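## Task

Run plate M60 through the plate reader READER: press the reader's STAGE key so the stage comes out; if some plate already sits on the stage, place it, lid still on, flat within the locators of recovery nest N6; carry M60 from plate hotel H1 to regrip nest RG; lift its lid off and set that lid upright on lid park LP1; put M60 on the reader stage, flat within the locators, oriented so its well A1 sits at the stage corner labelled A1; press START and wait for the lamp to turn green again, after which the stage has to remain retracted or the read is void. Every other plate in H1 must be left undisturbed, nothing may count on the gripper to stay in place at the end, and the gripper must release and back away when finished.

## Robot and tools

Robot: one six-joint arm ending in a two-finger parallel gripper. The fingers point along the gripper's own +z axis and close along its y axis. The reported hand position is the point midway between the finger pads, roughly 1 cm short of the tips.

Frame: all poses are in the scene frame. Its origin lies on the table surface straight under the arm base; +z is up; looking along +x, +y is to your left. The base may sit slightly tilted, and the printed hand position grows less accurate at long reach.

The 8-number row (used by both execute_actions and move): x, y, z in metres, then qw, qx, qy, qz (w first), then opening. The first seven numbers are an absolute pose in the scene frame, not an offset. Opening runs from -1 (shut) to +1 (fully apart, 0.094 m). A row is refused if its position lies more than 0.6 m from the last reported position along any of the gripper's axes. Resend the wanted quaternion in every row; do not copy back the reported one, which drifts.

execute_actions: argument actions is a list holding zero or one item, plus an optional pictures boolean. Empty list: just returns the current state. An item with rows (1 to 15 rows) and optional steps (1 to 15, default 15) is an action; each row is applied for one 1/30 s step, and the final row repeats if steps exceeds the row count. An item with only steps (up to 300) is a wait, counted from the previous result, so time spent replying eats into it. A refused call sends nothing.

move: target is one row (absolute pose plus opening); speed is the path's top speed in m/s, 0.002 to 0.5, default 0.25, with turning capped at twice that in rad/s. The hand follows a straight line lasting 0.5 to 10 s and stops after 10 s even if short. It turns the shorter way. It does not avoid obstacles, lags, can wander, and may exceed speed near full arm extension. The opening is applied when the move begins. The result adds a move: line giving the ending (done, off_target, moving, held, fault, etc.), any limits that acted (paced = pose clipped; held = some steps blocked, after which motion may jump fast) and the remaining distance to target.

wait: seconds from 0 to 10; nothing new is commanded.

zoom_image: camera is cam_head_left (896x504), cam_head_right (896x504) or cam_wrist (504x504); region is [x0, y0, x1, y1] in that image's pixels from the top-left, at most 504 by 504.

finished_scene: scene is the number of the current scene; it ends and grades that scene and cannot be reversed. Answering without any tool call stops everything.

Motion behaviour: every control step the commanded pose is limited to 70 mm and 16 degrees away from the measured pose; the controller favours position over orientation. After an action ends the arm only continues to the last limited pose, so check the result and send the remainder. Expect endings a centimetre or more off, usually low; tiny commands of a few mm may do nothing. The elbow never fully straightens.

Result lines: the state line shows position and quaternion. Joint positions and Joint velocities list waist, shoulder, elbow, wrist pitch, wrist yaw, wrist roll (rad, rad/s) and finger-pad gap (m, m/s). Ranges in rad: waist -2.880 to 2.880, shoulder 0.000 to 3.142, elbow 0.000 to 3.019, wrist pitch -1.693 to 1.571, wrist yaw -1.571 to 1.571, wrist roll -2.094 to 2.094. grip_measured is finger opening on the command scale (may be biased up to about 1 mm). "pose unreachable" means the clearance check (which treats any mount under the base as arm) altered or blocked the command; HELD flags each affected step. Hand target appears when the controller's current goal is known. FAULT reports a stop. MOTOR HOT warns from 85 °C; at 100 °C an OVER-TEMPERATURE FAULT drops the arm. Carrying a load heats motors, even while you are thinking.

Gripping: to hold something, command an opening about 0.03 below grip_measured; a smaller margin squeezes less. Pad force tops out around 50 to 62 N, less on very thin parts, with a brief spike at first contact.

Devices: on the reader the lower key is STAGE (toggles stage out/in) and the upper is START (runs the read and pulls in an extended stage). Press keys straight in until they click over. Never let the stage travel while a plate on it is not seated in its locators, or retract it while a lid on it is not resting on a seated plate. H1 has 4 slots, slot 1 lowest; plates sit short end forward and belong pushed against the back stop; releasing one far from home can tip it off. A plate showing a blank end is reversed; you may slide it out to read its label but must return it home in the same orientation. Well A1 is at the labelled short end, in the corner opposite the labelled long side. Deck labels mark H1, LP1, RG and N6.

Avoid: knocking or dropping anything off the table, drops, slips, slams, hard hits and heavy pushing. Faster contact and targets set deeper past a surface press harder; an arm blocked by an object keeps pushing until given a new command.

Each tool is called after "Request:" as name(argument=value, ...) on one line, values as JSON.

## Session

Request:
execute_actions(actions=[])

Scene clock: 0.00 s of 7000.00 s.
end_effector_position=(+0.6095, +0.3172, +0.1387) grip_measured=+1.000 end_effector_quat_wxyz=(-0.098, -0.108, +0.805, +0.575)
Joint positions: [ 0.436  2.146  1.806 -0.875 -0.82  -0.211  0.094]
Joint velocities: [-0.015 -0.005 -0.012 -0.012 -0.007 -0.125  0.   ]
Motor temperatures (°C, as the motors report them): [26 25 28 28 27 27]
Hand target: +0.616, +0.317, +0.141; -0.092, -0.110, +0.806, +0.575

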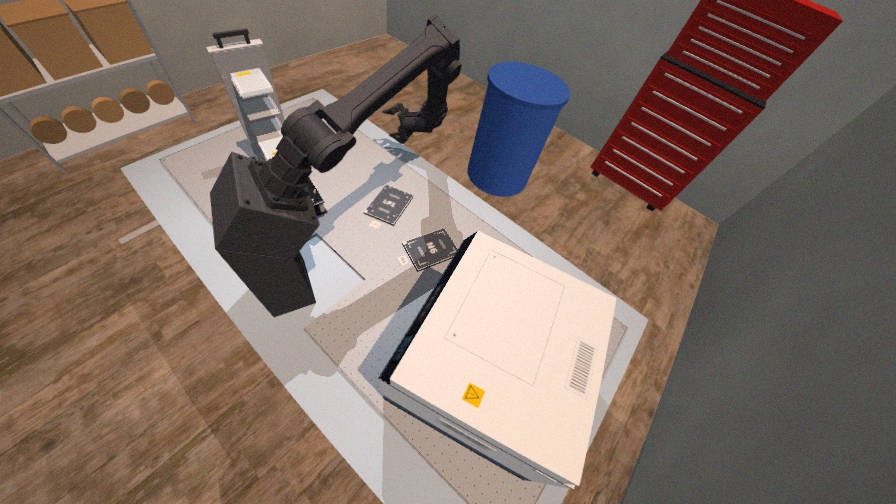

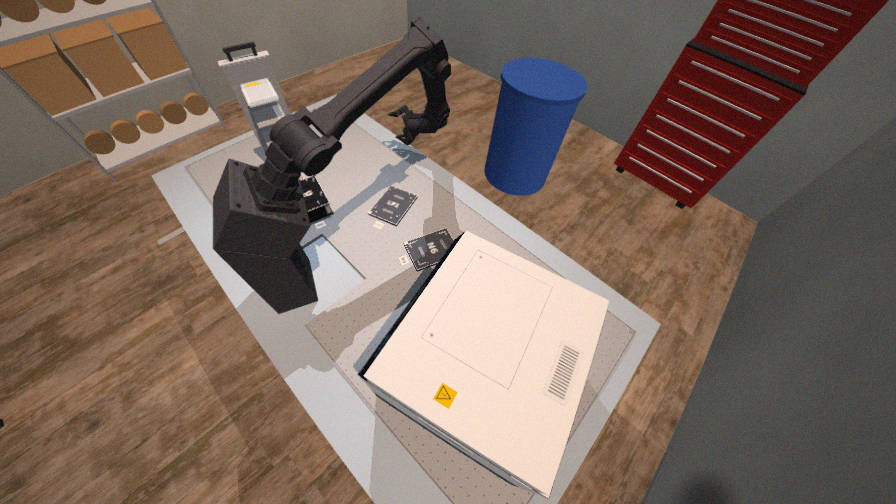

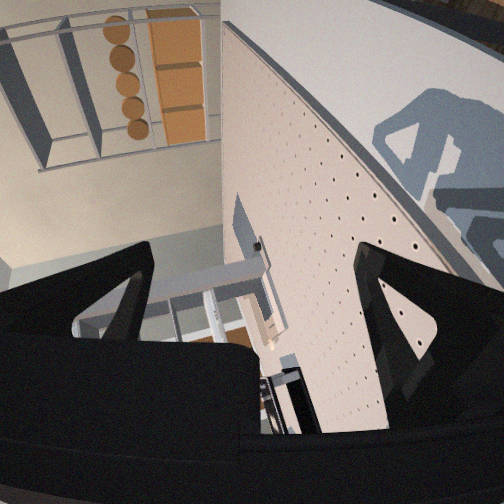

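Request:
zoom_image(camera="cam_head_left", region=[180, 20, 500, 300])

Request:
zoom_image(camera="cam_head_right", region=[200, 30, 500, 400])

Region (180, 20, 500, 300) of cam_head_left's 896x504 image, scaled by 1.575, with more detail than that image has; it fills the top 441 rows of this view, and the rest is white.

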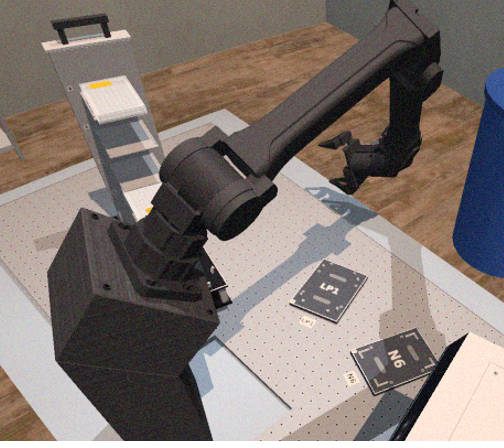

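Region (200, 30, 500, 400) of cam_head_right's 896x504 image, scaled by 1.362, with more detail than that image has; it fills the left 409 columns of this view, and the rest is white.

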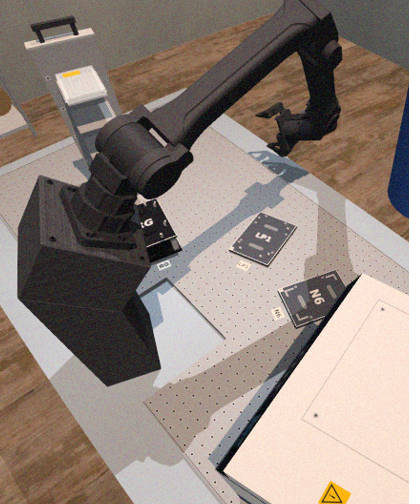

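Request:
move(target=[0.45, 0.15, 0.4, 0, 0.707, 0.707, 0, 1])

Scene clock: 26.30 s of 7000.00 s.
end_effector_position=(+0.4328, +0.1472, +0.3866) grip_measured=+1.000 end_effector_quat_wxyz=(-0.008, +0.682, +0.731, +0.010)
Joint positions: [ 0.909  1.151  0.944 -0.977  0.611  2.09   0.094]
Joint velocities: [-0.015 -0.024  0.012  0.007 -0.081  0.051  0.   ]
Motor temperatures (°C, as the motors report them): [27 29 30 28 28 27]
Hand target: +0.447, +0.151, +0.400; -0.007, +0.691, +0.722, +0.026
Off the commanded pose: 0.022 m, 4 deg.
joint sent to its limit — the command would take joint 6 (wrist roll) past its upper limit, so that joint was sent only as far as its limit.
After step 90, 18.60 s passed at rest.
move: off_target

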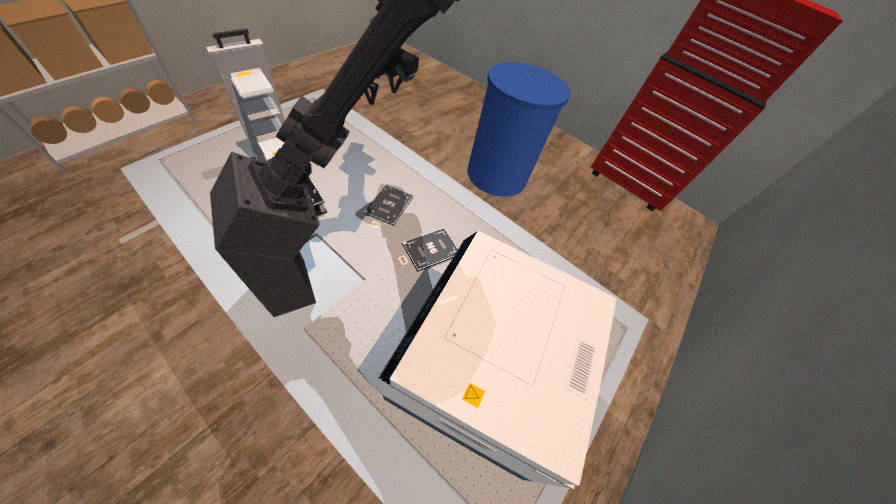

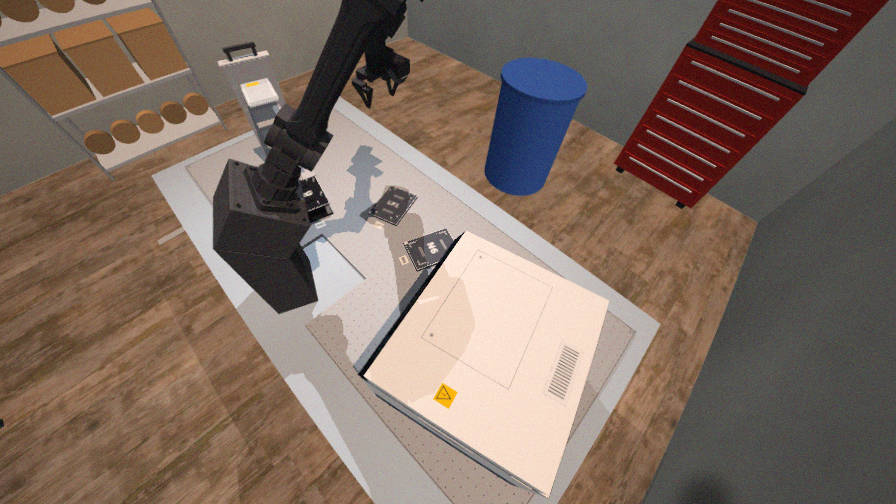

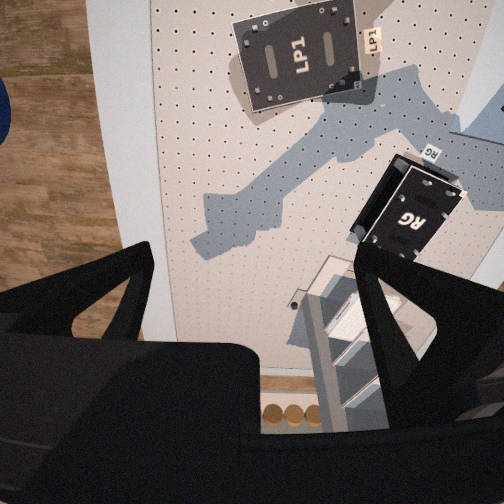

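Request:
move(target=[0.4, 0.0, 0.35, 0, 0.707, -0.707, 0, 1])

Scene clock: 48.10 s of 7000.00 s.
end_effector_position=(+0.3981, +0.0033, +0.3497) grip_measured=+1.000 end_effector_quat_wxyz=(+0.003, +0.707, -0.707, -0.003)
Joint positions: [ 0.488  0.858  0.714 -0.846  0.432 -1.4    0.094]
Joint velocities: [ 0.005 -0.015  0.002 -0.007  0.007 -0.037  0.   ]
Motor temperatures (°C, as the motors report them): [26 28 32 28 28 27]
Hand target: +0.400, -0.000, +0.350; -0.001, +0.707, -0.707, +0.002
Off the commanded pose: 0.004 m, 1 deg.
After step 90, 12.07 s passed at rest.
move: done

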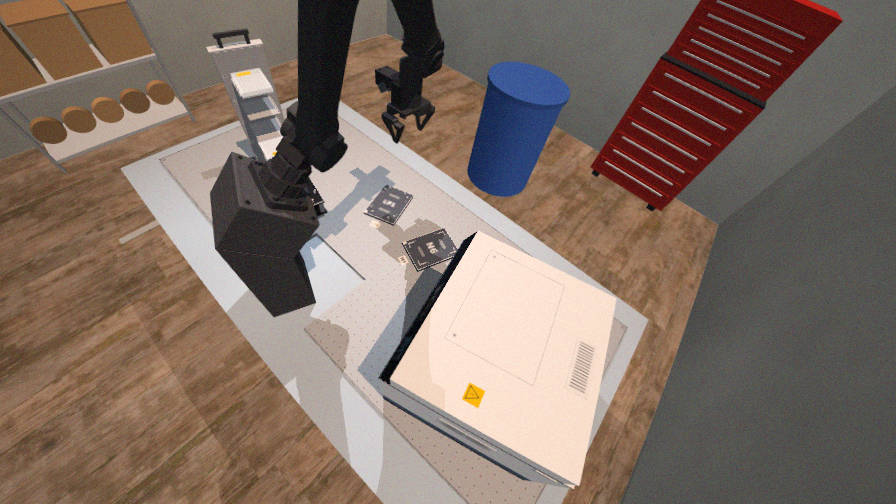

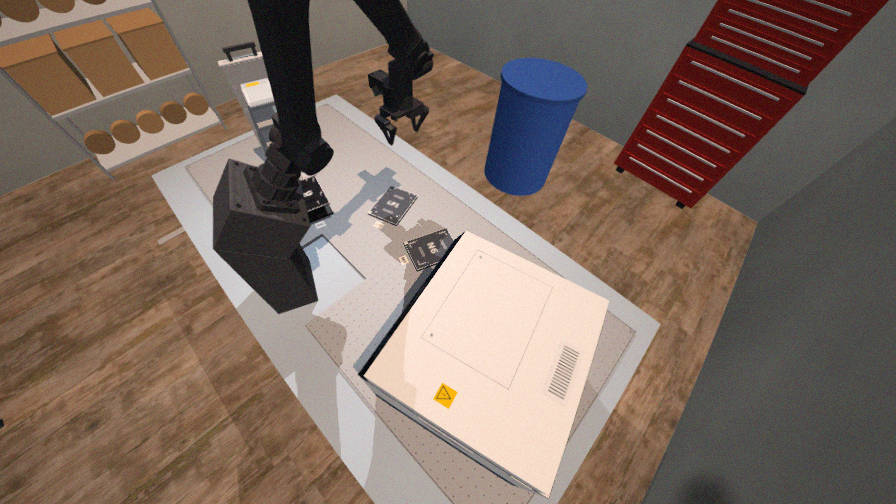

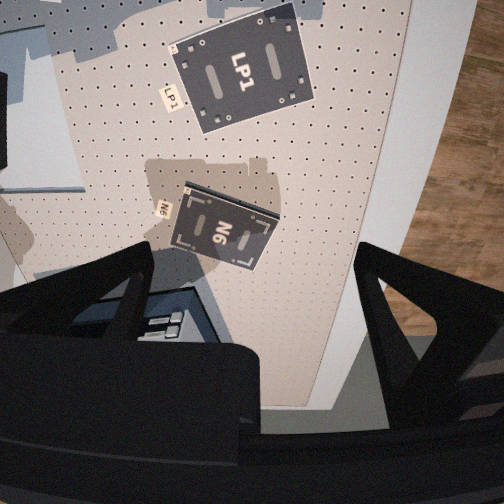

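Request:
move(target=[0.3, -0.02, 0.22, 0.5, 0.5, 0.5, -0.5, -1])

Scene clock: 101.47 s of 7000.00 s.
end_effector_position=(+0.3064, -0.0190, +0.2114) grip_measured=-0.995 end_effector_quat_wxyz=(+0.497, +0.771, +0.325, -0.231)
Joint positions: [ 0.583  2.022  0.915 -1.69   1.297 -2.071  0.   ]
Joint velocities: [ 0.005 -0.015 -0.007  0.017  0.037 -0.022 -0.001]
Motor temperatures (°C, as the motors report them): [26 27 31 28 28 27]
Hand target: +0.300, -0.018, +0.214; +0.494, +0.758, +0.352, -0.239
Off the commanded pose: 0.011 m, 48 deg; orientation clipped at the last step of the last action.
joint sent to its limit — the command would take joint 4 (wrist pitch) past its lower limit and joint 6 (wrist roll) past its lower limit, so those joints were sent only as far as their limits.
After step 90, 43.50 s passed at rest.
move: off_target; limits=paced

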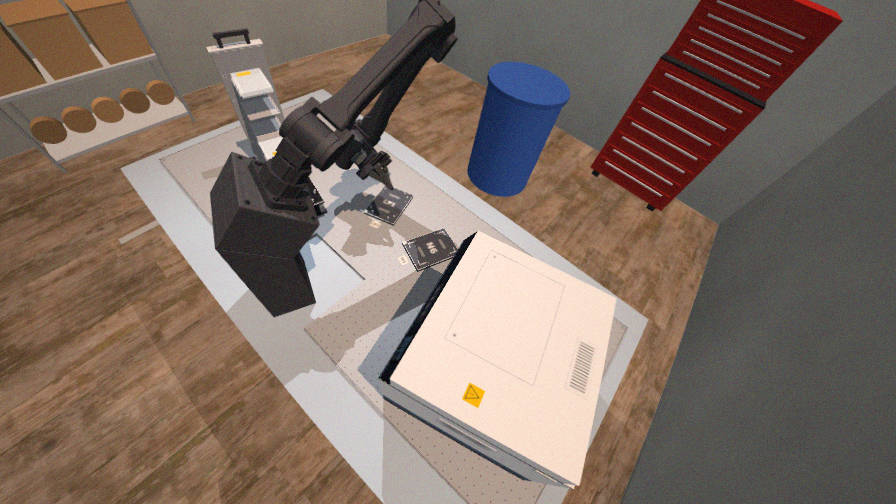

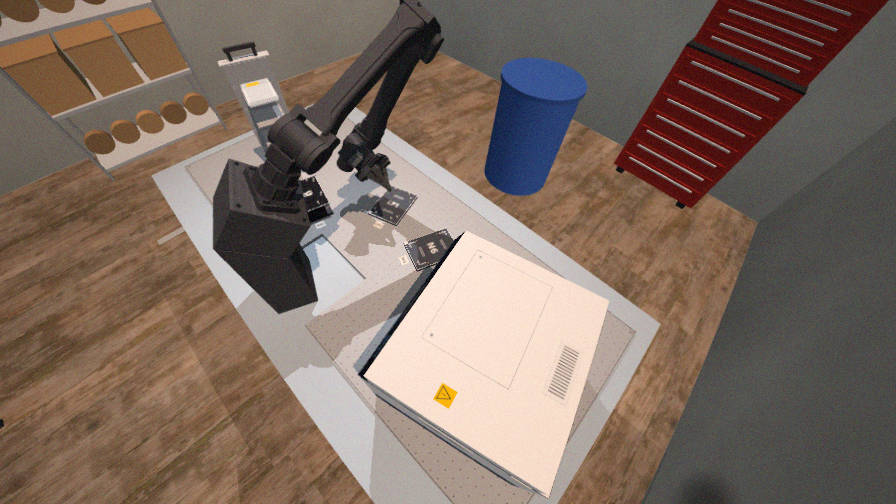

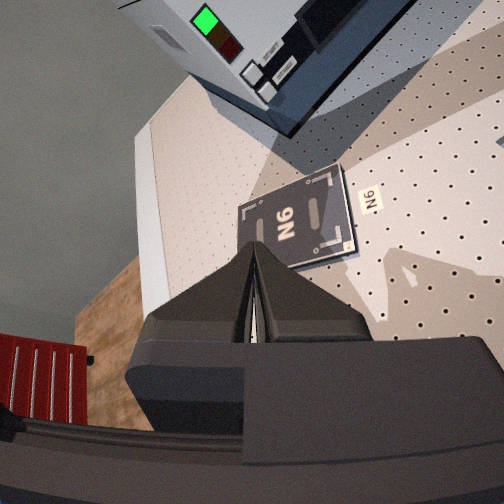

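Request:
move(target=[0.45, -0.1, 0.16, 0.643, 0.766, 0, 0, -1])

Scene clock: 125.73 s of 7000.00 s.
end_effector_position=(+0.4504, -0.1001, +0.1634) grip_measured=-0.995 end_effector_quat_wxyz=(+0.581, +0.814, +0.012, -0.005)
Joint positions: [ 0.312  2.01   1.248 -1.663  1.564 -1.659  0.   ]
Joint velocities: [-0.024 -0.005 -0.002  0.012 -0.007  0.051 -0.   ]
Motor temperatures (°C, as the motors report them): [26 28 30 29 28 27]
Hand target: +0.450, -0.104, +0.162; +0.583, +0.812, +0.001, +0.000
Off the commanded pose: 0.003 m, 9 deg.
joint sent to its limit — the command would take joint 5 (wrist yaw) past its upper limit, so that joint was sent only as far as its limit.
After step 90, 19.17 s passed at rest.
move: off_target

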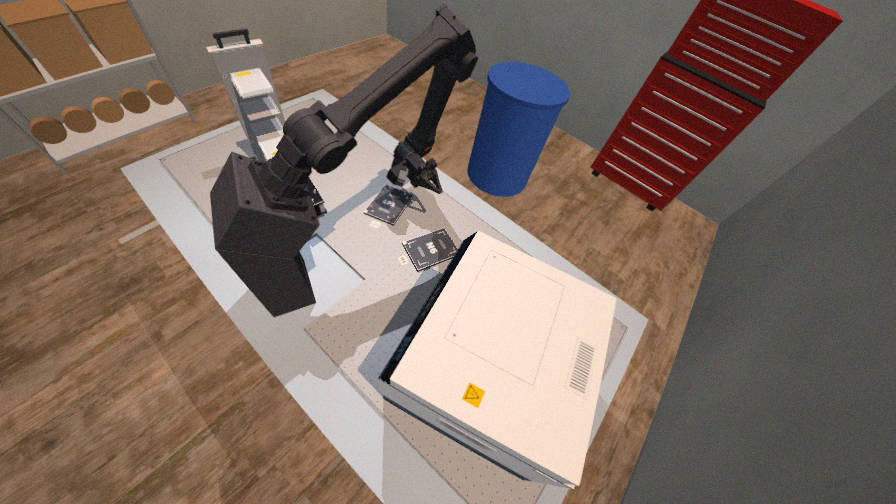

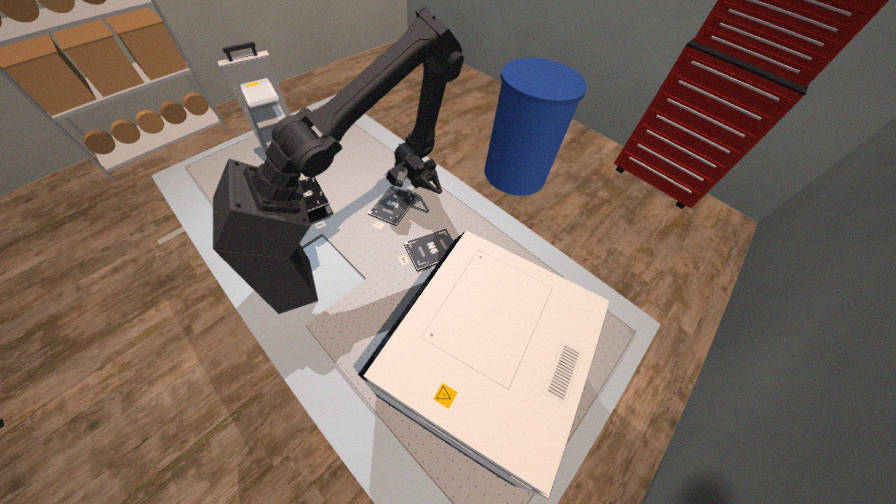

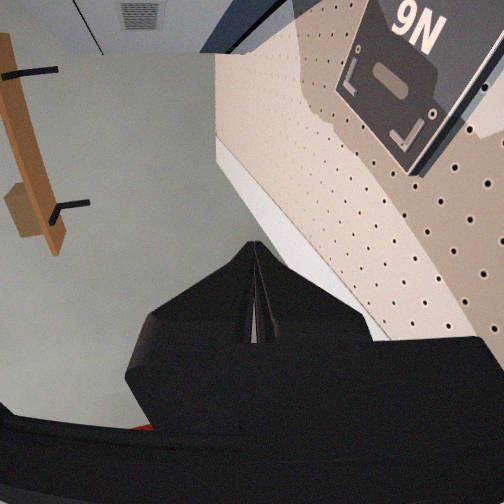

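Request:
move(target=[0.45, -0.08, 0.18, 0.29, 0.709, -0.409, 0.497, -1])

Scene clock: 149.63 s of 7000.00 s.
end_effector_position=(+0.4470, -0.0832, +0.1742) grip_measured=-0.995 end_effector_quat_wxyz=(+0.437, +0.656, -0.497, +0.364)
Joint positions: [ 0.355  1.827  1.037 -0.791  1.564 -1.151  0.   ]
Joint velocities: [-0.005  0.005 -0.002  0.012 -0.051 -0.007  0.001]
Motor temperatures (°C, as the motors report them): [26 29 29 28 28 27]
Hand target: +0.450, -0.079, +0.180; +0.426, +0.651, -0.506, +0.373
Off the commanded pose: 0.007 m, 26 deg; orientation clipped at the last step of the last action.
joint sent to its limit — the command would take joint 5 (wrist yaw) past its upper limit, so that joint was sent only as far as its limit.
After step 90, 17.30 s passed at rest.
move: off_target; limits=paced

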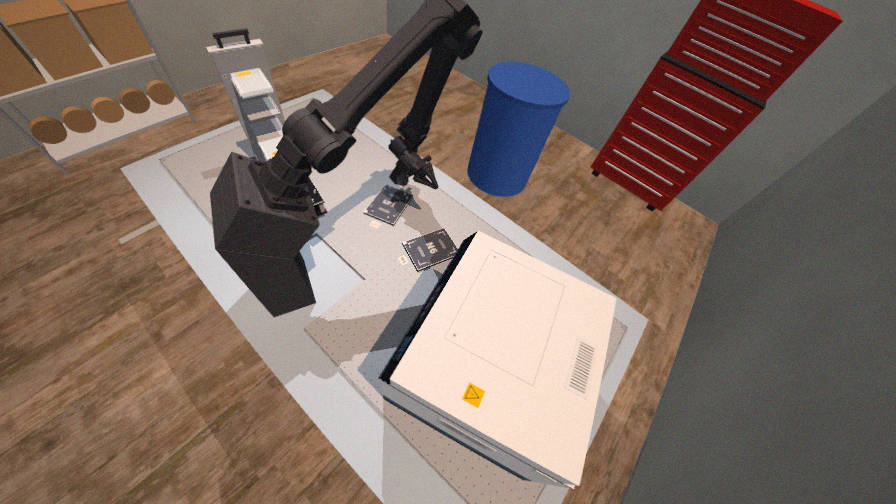

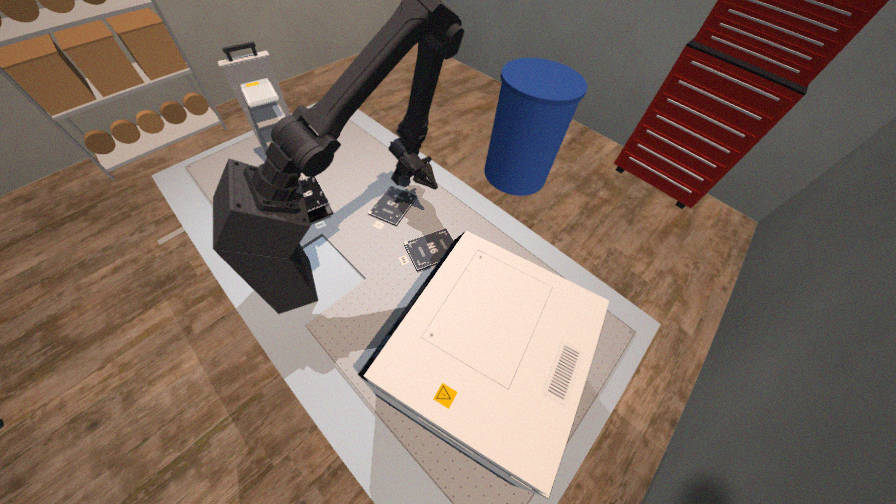

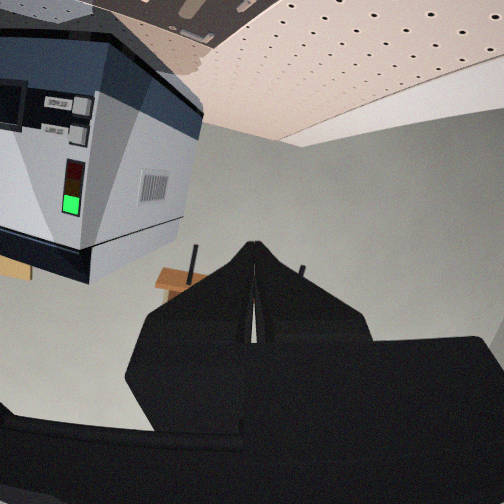

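Request:
move(target=[0.38, -0.1, 0.2, 0.271, 0.653, -0.653, 0.271, -1])

Scene clock: 169.43 s of 7000.00 s.
end_effector_position=(+0.3808, -0.0954, +0.1994) grip_measured=-0.995 end_effector_quat_wxyz=(+0.270, +0.653, -0.655, +0.270)
Joint positions: [ 0.31   1.44   0.623 -0.125  1.113 -1.542  0.   ]
Joint velocities: [-0.005 -0.005  0.002 -0.002 -0.007  0.051 -0.001]
Motor temperatures (°C, as the motors report them): [26 29 29 28 28 27]
Hand target: +0.381, -0.099, +0.200; +0.272, +0.653, -0.653, +0.270
Off the commanded pose: 0.005 m, 0 deg.
After step 90, 15.40 s passed at rest.
move: done

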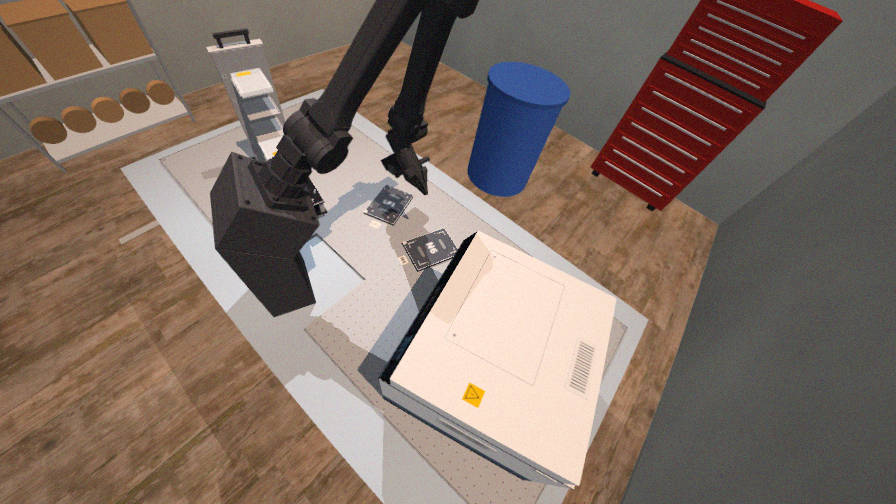

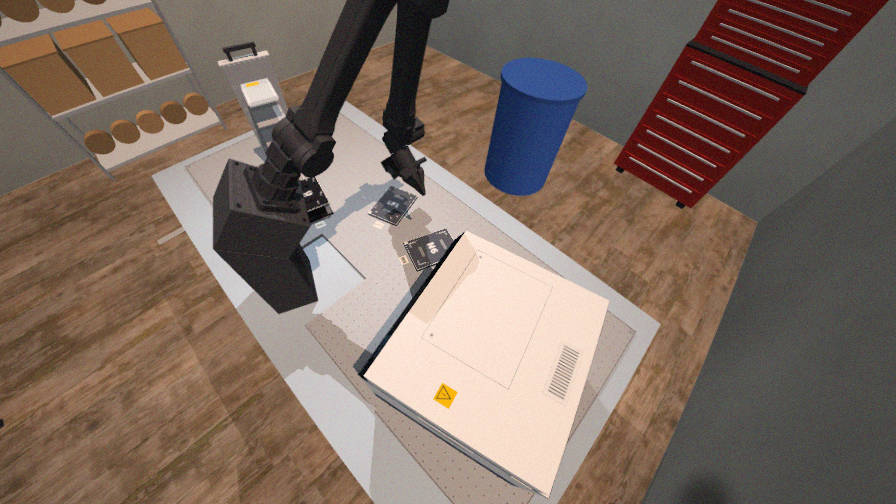

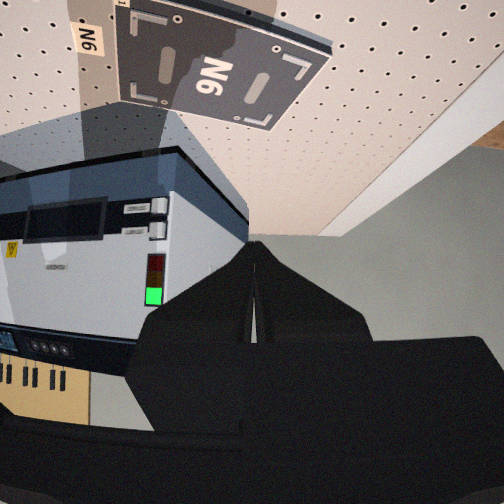

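Request:
move(target=[0.295, -0.15, 0.11, 0.271, 0.653, -0.653, 0.271, -1])

Scene clock: 183.17 s of 7000.00 s.
end_effector_position=(+0.3024, -0.1511, +0.1033) grip_measured=-0.995 end_effector_quat_wxyz=(+0.268, +0.647, -0.658, +0.276)
Joint positions: [ 0.063  1.812  0.502  0.674  0.943 -1.877  0.   ]
Joint velocities: [-0.005 -0.005  0.017  0.022  0.022  0.007  0.   ]
Motor temperatures (°C, as the motors report them): [26 29 29 28 28 27]
Hand target: +0.295, -0.151, +0.107; +0.271, +0.653, -0.652, +0.272
Off the commanded pose: 0.010 m, 1 deg.
After step 90, 9.57 s passed at rest.
move: done

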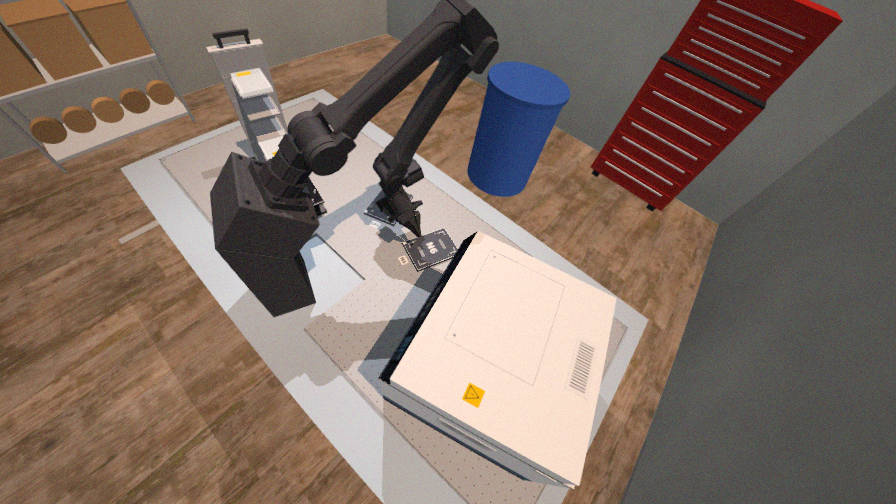

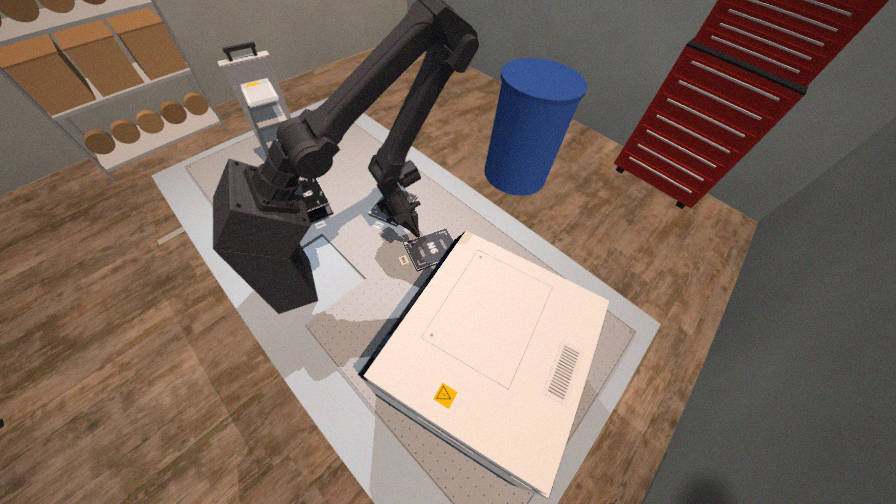

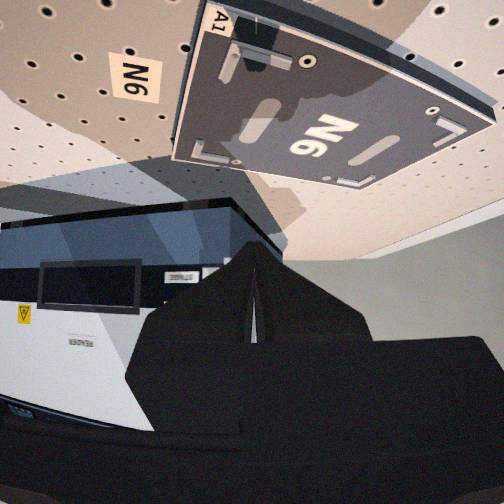

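Request:
move(target=[0.33, -0.2, 0.11, 0.271, 0.653, -0.653, 0.271, -1], speed=0.1)

Scene clock: 200.10 s of 7000.00 s.
end_effector_position=(+0.3292, -0.1984, +0.1101) grip_measured=-0.995 end_effector_quat_wxyz=(+0.268, +0.649, -0.657, +0.274)
Joint positions: [-0.05   1.723  0.548  0.615  0.846 -1.982  0.   ]
Joint velocities: [ 0.005  0.005 -0.002 -0.002  0.022 -0.022  0.001]
Motor temperatures (°C, as the motors report them): [26 29 30 28 28 27]
Hand target: +0.330, -0.201, +0.111; +0.271, +0.653, -0.653, +0.272
Off the commanded pose: 0.002 m, 1 deg.
After step 90, 12.93 s passed at rest.
move: done

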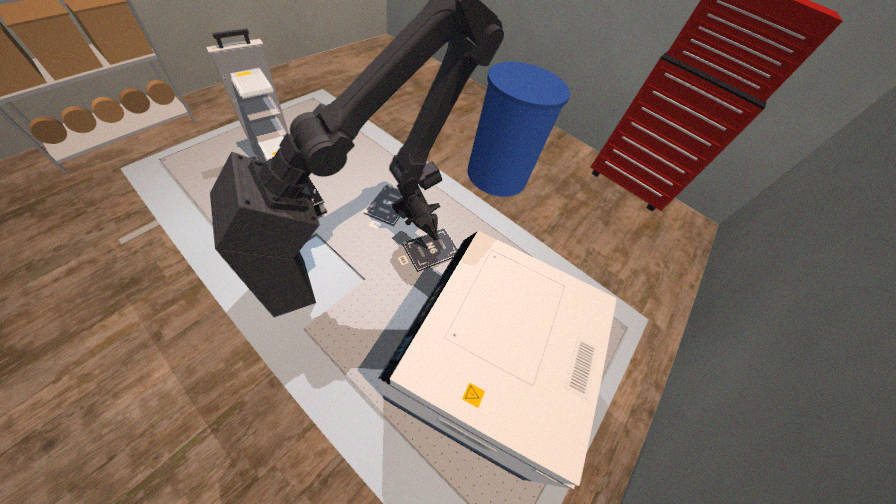

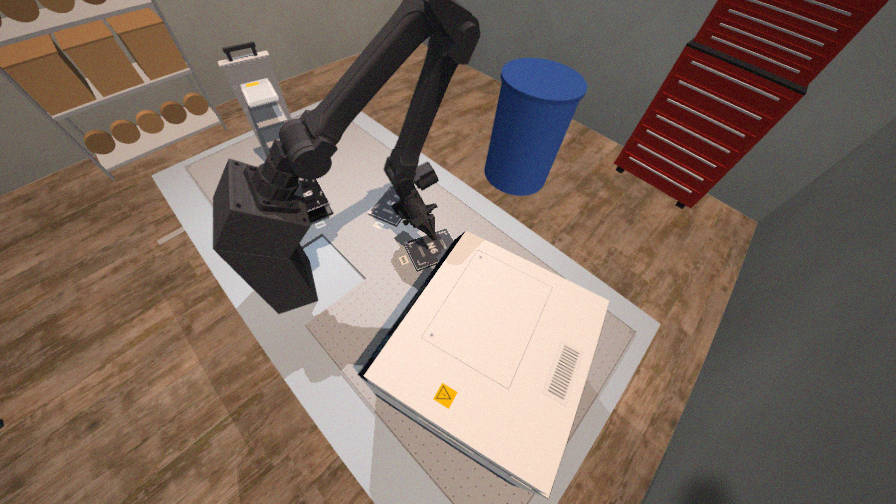

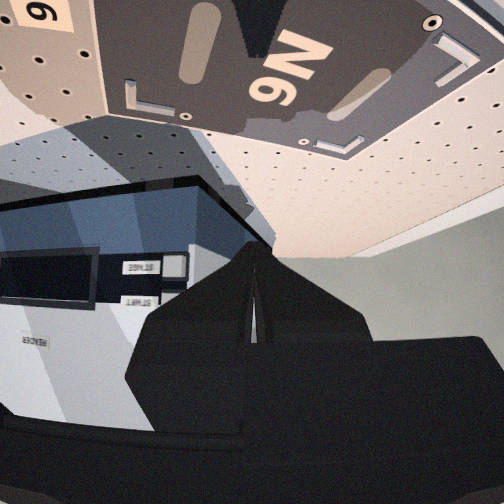

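Request:
move(target=[0.27, -0.27, 0.09, 0.271, 0.653, -0.653, 0.271, -1], speed=0.1)

Scene clock: 218.17 s of 7000.00 s.
end_effector_position=(+0.2762, -0.2735, +0.0903) grip_measured=-0.995 end_effector_quat_wxyz=(+0.272, +0.629, -0.678, +0.268)
Joint positions: [-0.297  1.824  0.539  0.794  0.644 -2.07   0.   ]
Joint velocities: [-0.005 -0.015 -0.012 -0.012 -0.022 -0.007 -0.   ]
Motor temperatures (°C, as the motors report them): [26 29 30 28 28 27]
Hand target: +0.269, -0.271, +0.090; +0.274, +0.634, -0.674, +0.263
Off the commanded pose: 0.007 m, 4 deg.
joint sent to its limit — the command would take joint 6 (wrist roll) past its lower limit, so that joint was sent only as far as its limit.
After step 90, 13.77 s passed at rest.
move: off_target

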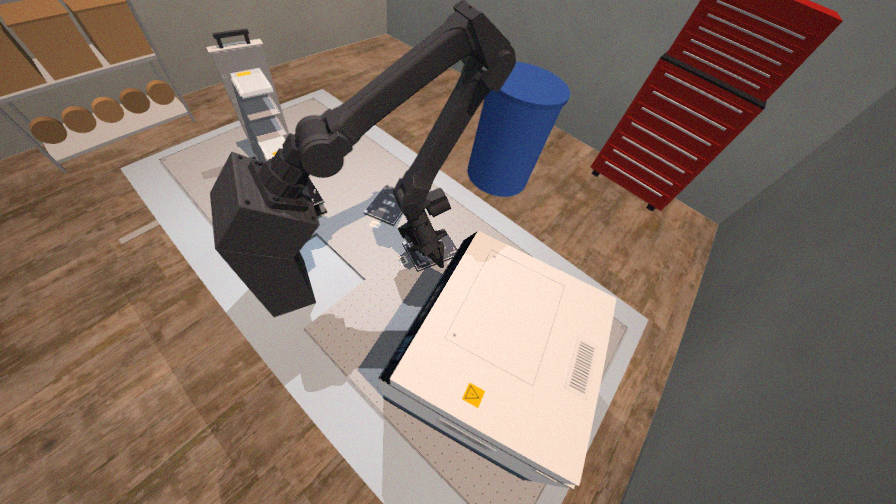

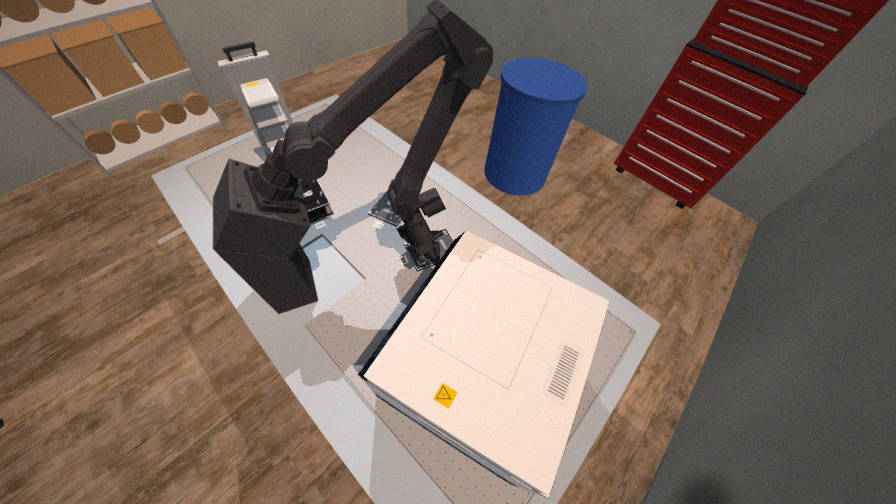

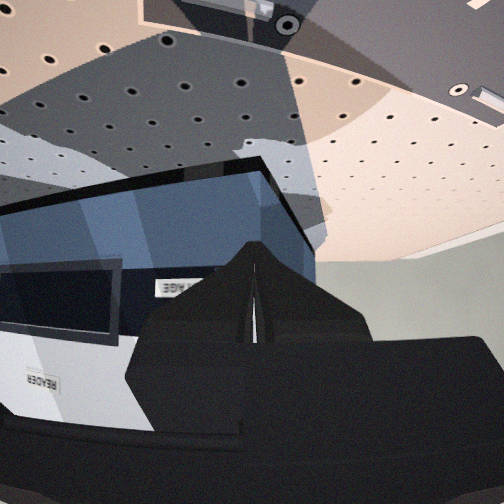

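Request:
move(target=[0.252, -0.305, 0.092, 0.192, 0.462, -0.8, 0.332, -1], speed=0.06)

Scene clock: 237.23 s of 7000.00 s.
end_effector_position=(+0.2676, -0.3062, +0.0909) grip_measured=-0.995 end_effector_quat_wxyz=(-0.185, -0.471, +0.794, -0.336)
Joint positions: [-0.4    1.856  0.539  0.912  0.525 -1.707  0.   ]
Joint velocities: [-0.005 -0.005  0.007 -0.002  0.007  0.022 -0.   ]
Motor temperatures (°C, as the motors report them): [26 29 30 28 28 27]
Hand target: +0.252, -0.305, +0.092; -0.192, -0.462, +0.800, -0.332
Off the commanded pose: 0.016 m, 2 deg.
After step 90, 11.93 s passed at rest.
move: off_target

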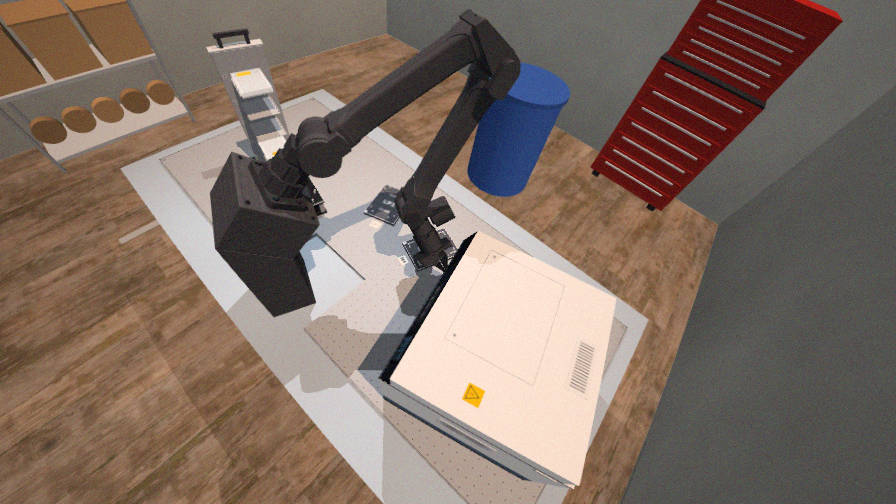

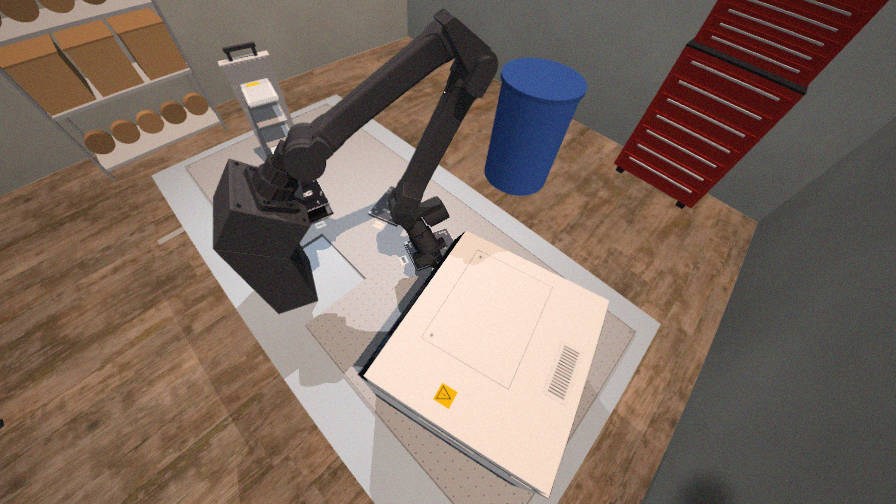

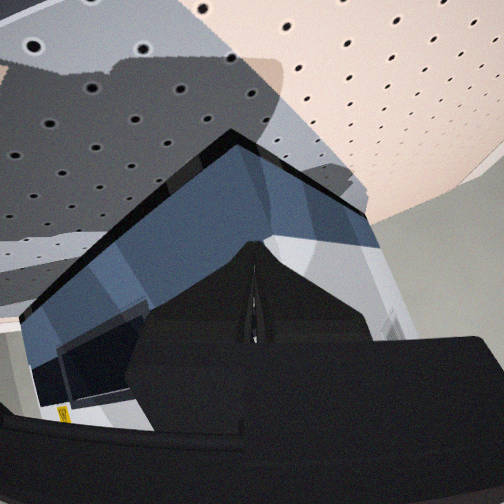

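Request:
move(target=[0.245, -0.3, 0.092, 0.25, 0.6, -0.708, 0.29, 1], speed=0.05)

Scene clock: 246.57 s of 7000.00 s.
end_effector_position=(+0.2613, -0.3032, +0.0902) grip_measured=+1.000 end_effector_quat_wxyz=(-0.238, -0.593, +0.709, -0.299)
Joint positions: [-0.401  1.866  0.529  0.927  0.525 -2.029  0.094]
Joint velocities: [-0.005 -0.015  0.007  0.007 -0.007 -0.081  0.   ]
Motor temperatures (°C, as the motors report them): [26 29 30 29 28 27]
Hand target: +0.245, -0.300, +0.092; -0.249, -0.597, +0.705, -0.289
Off the commanded pose: 0.017 m, 2 deg.
After step 90, 2.53 s passed at rest.
move: off_target

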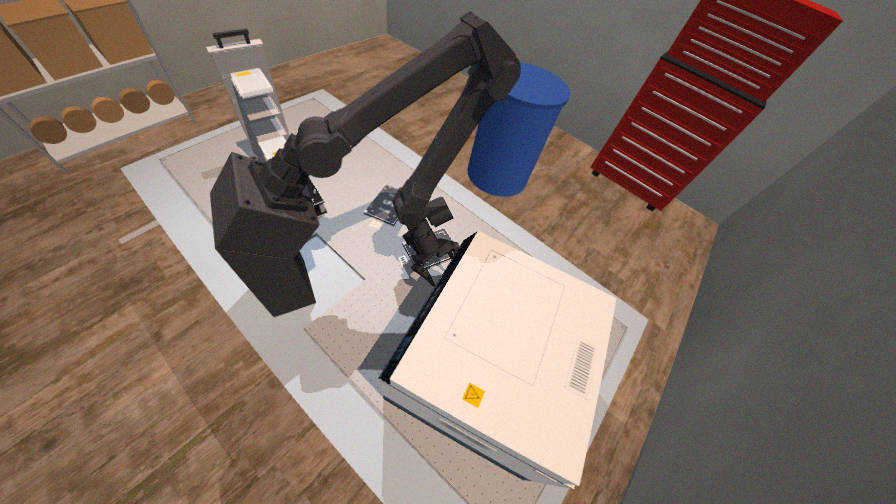

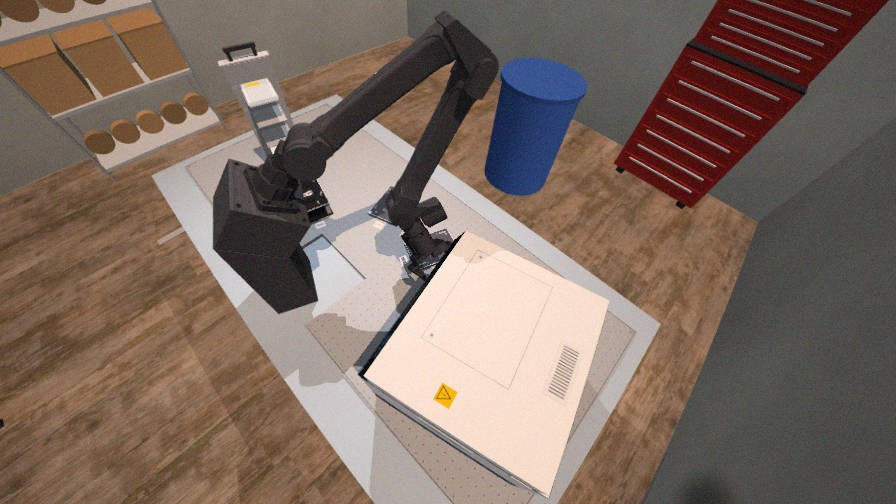

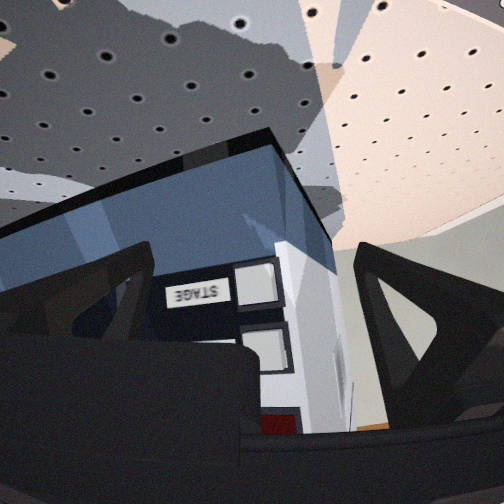

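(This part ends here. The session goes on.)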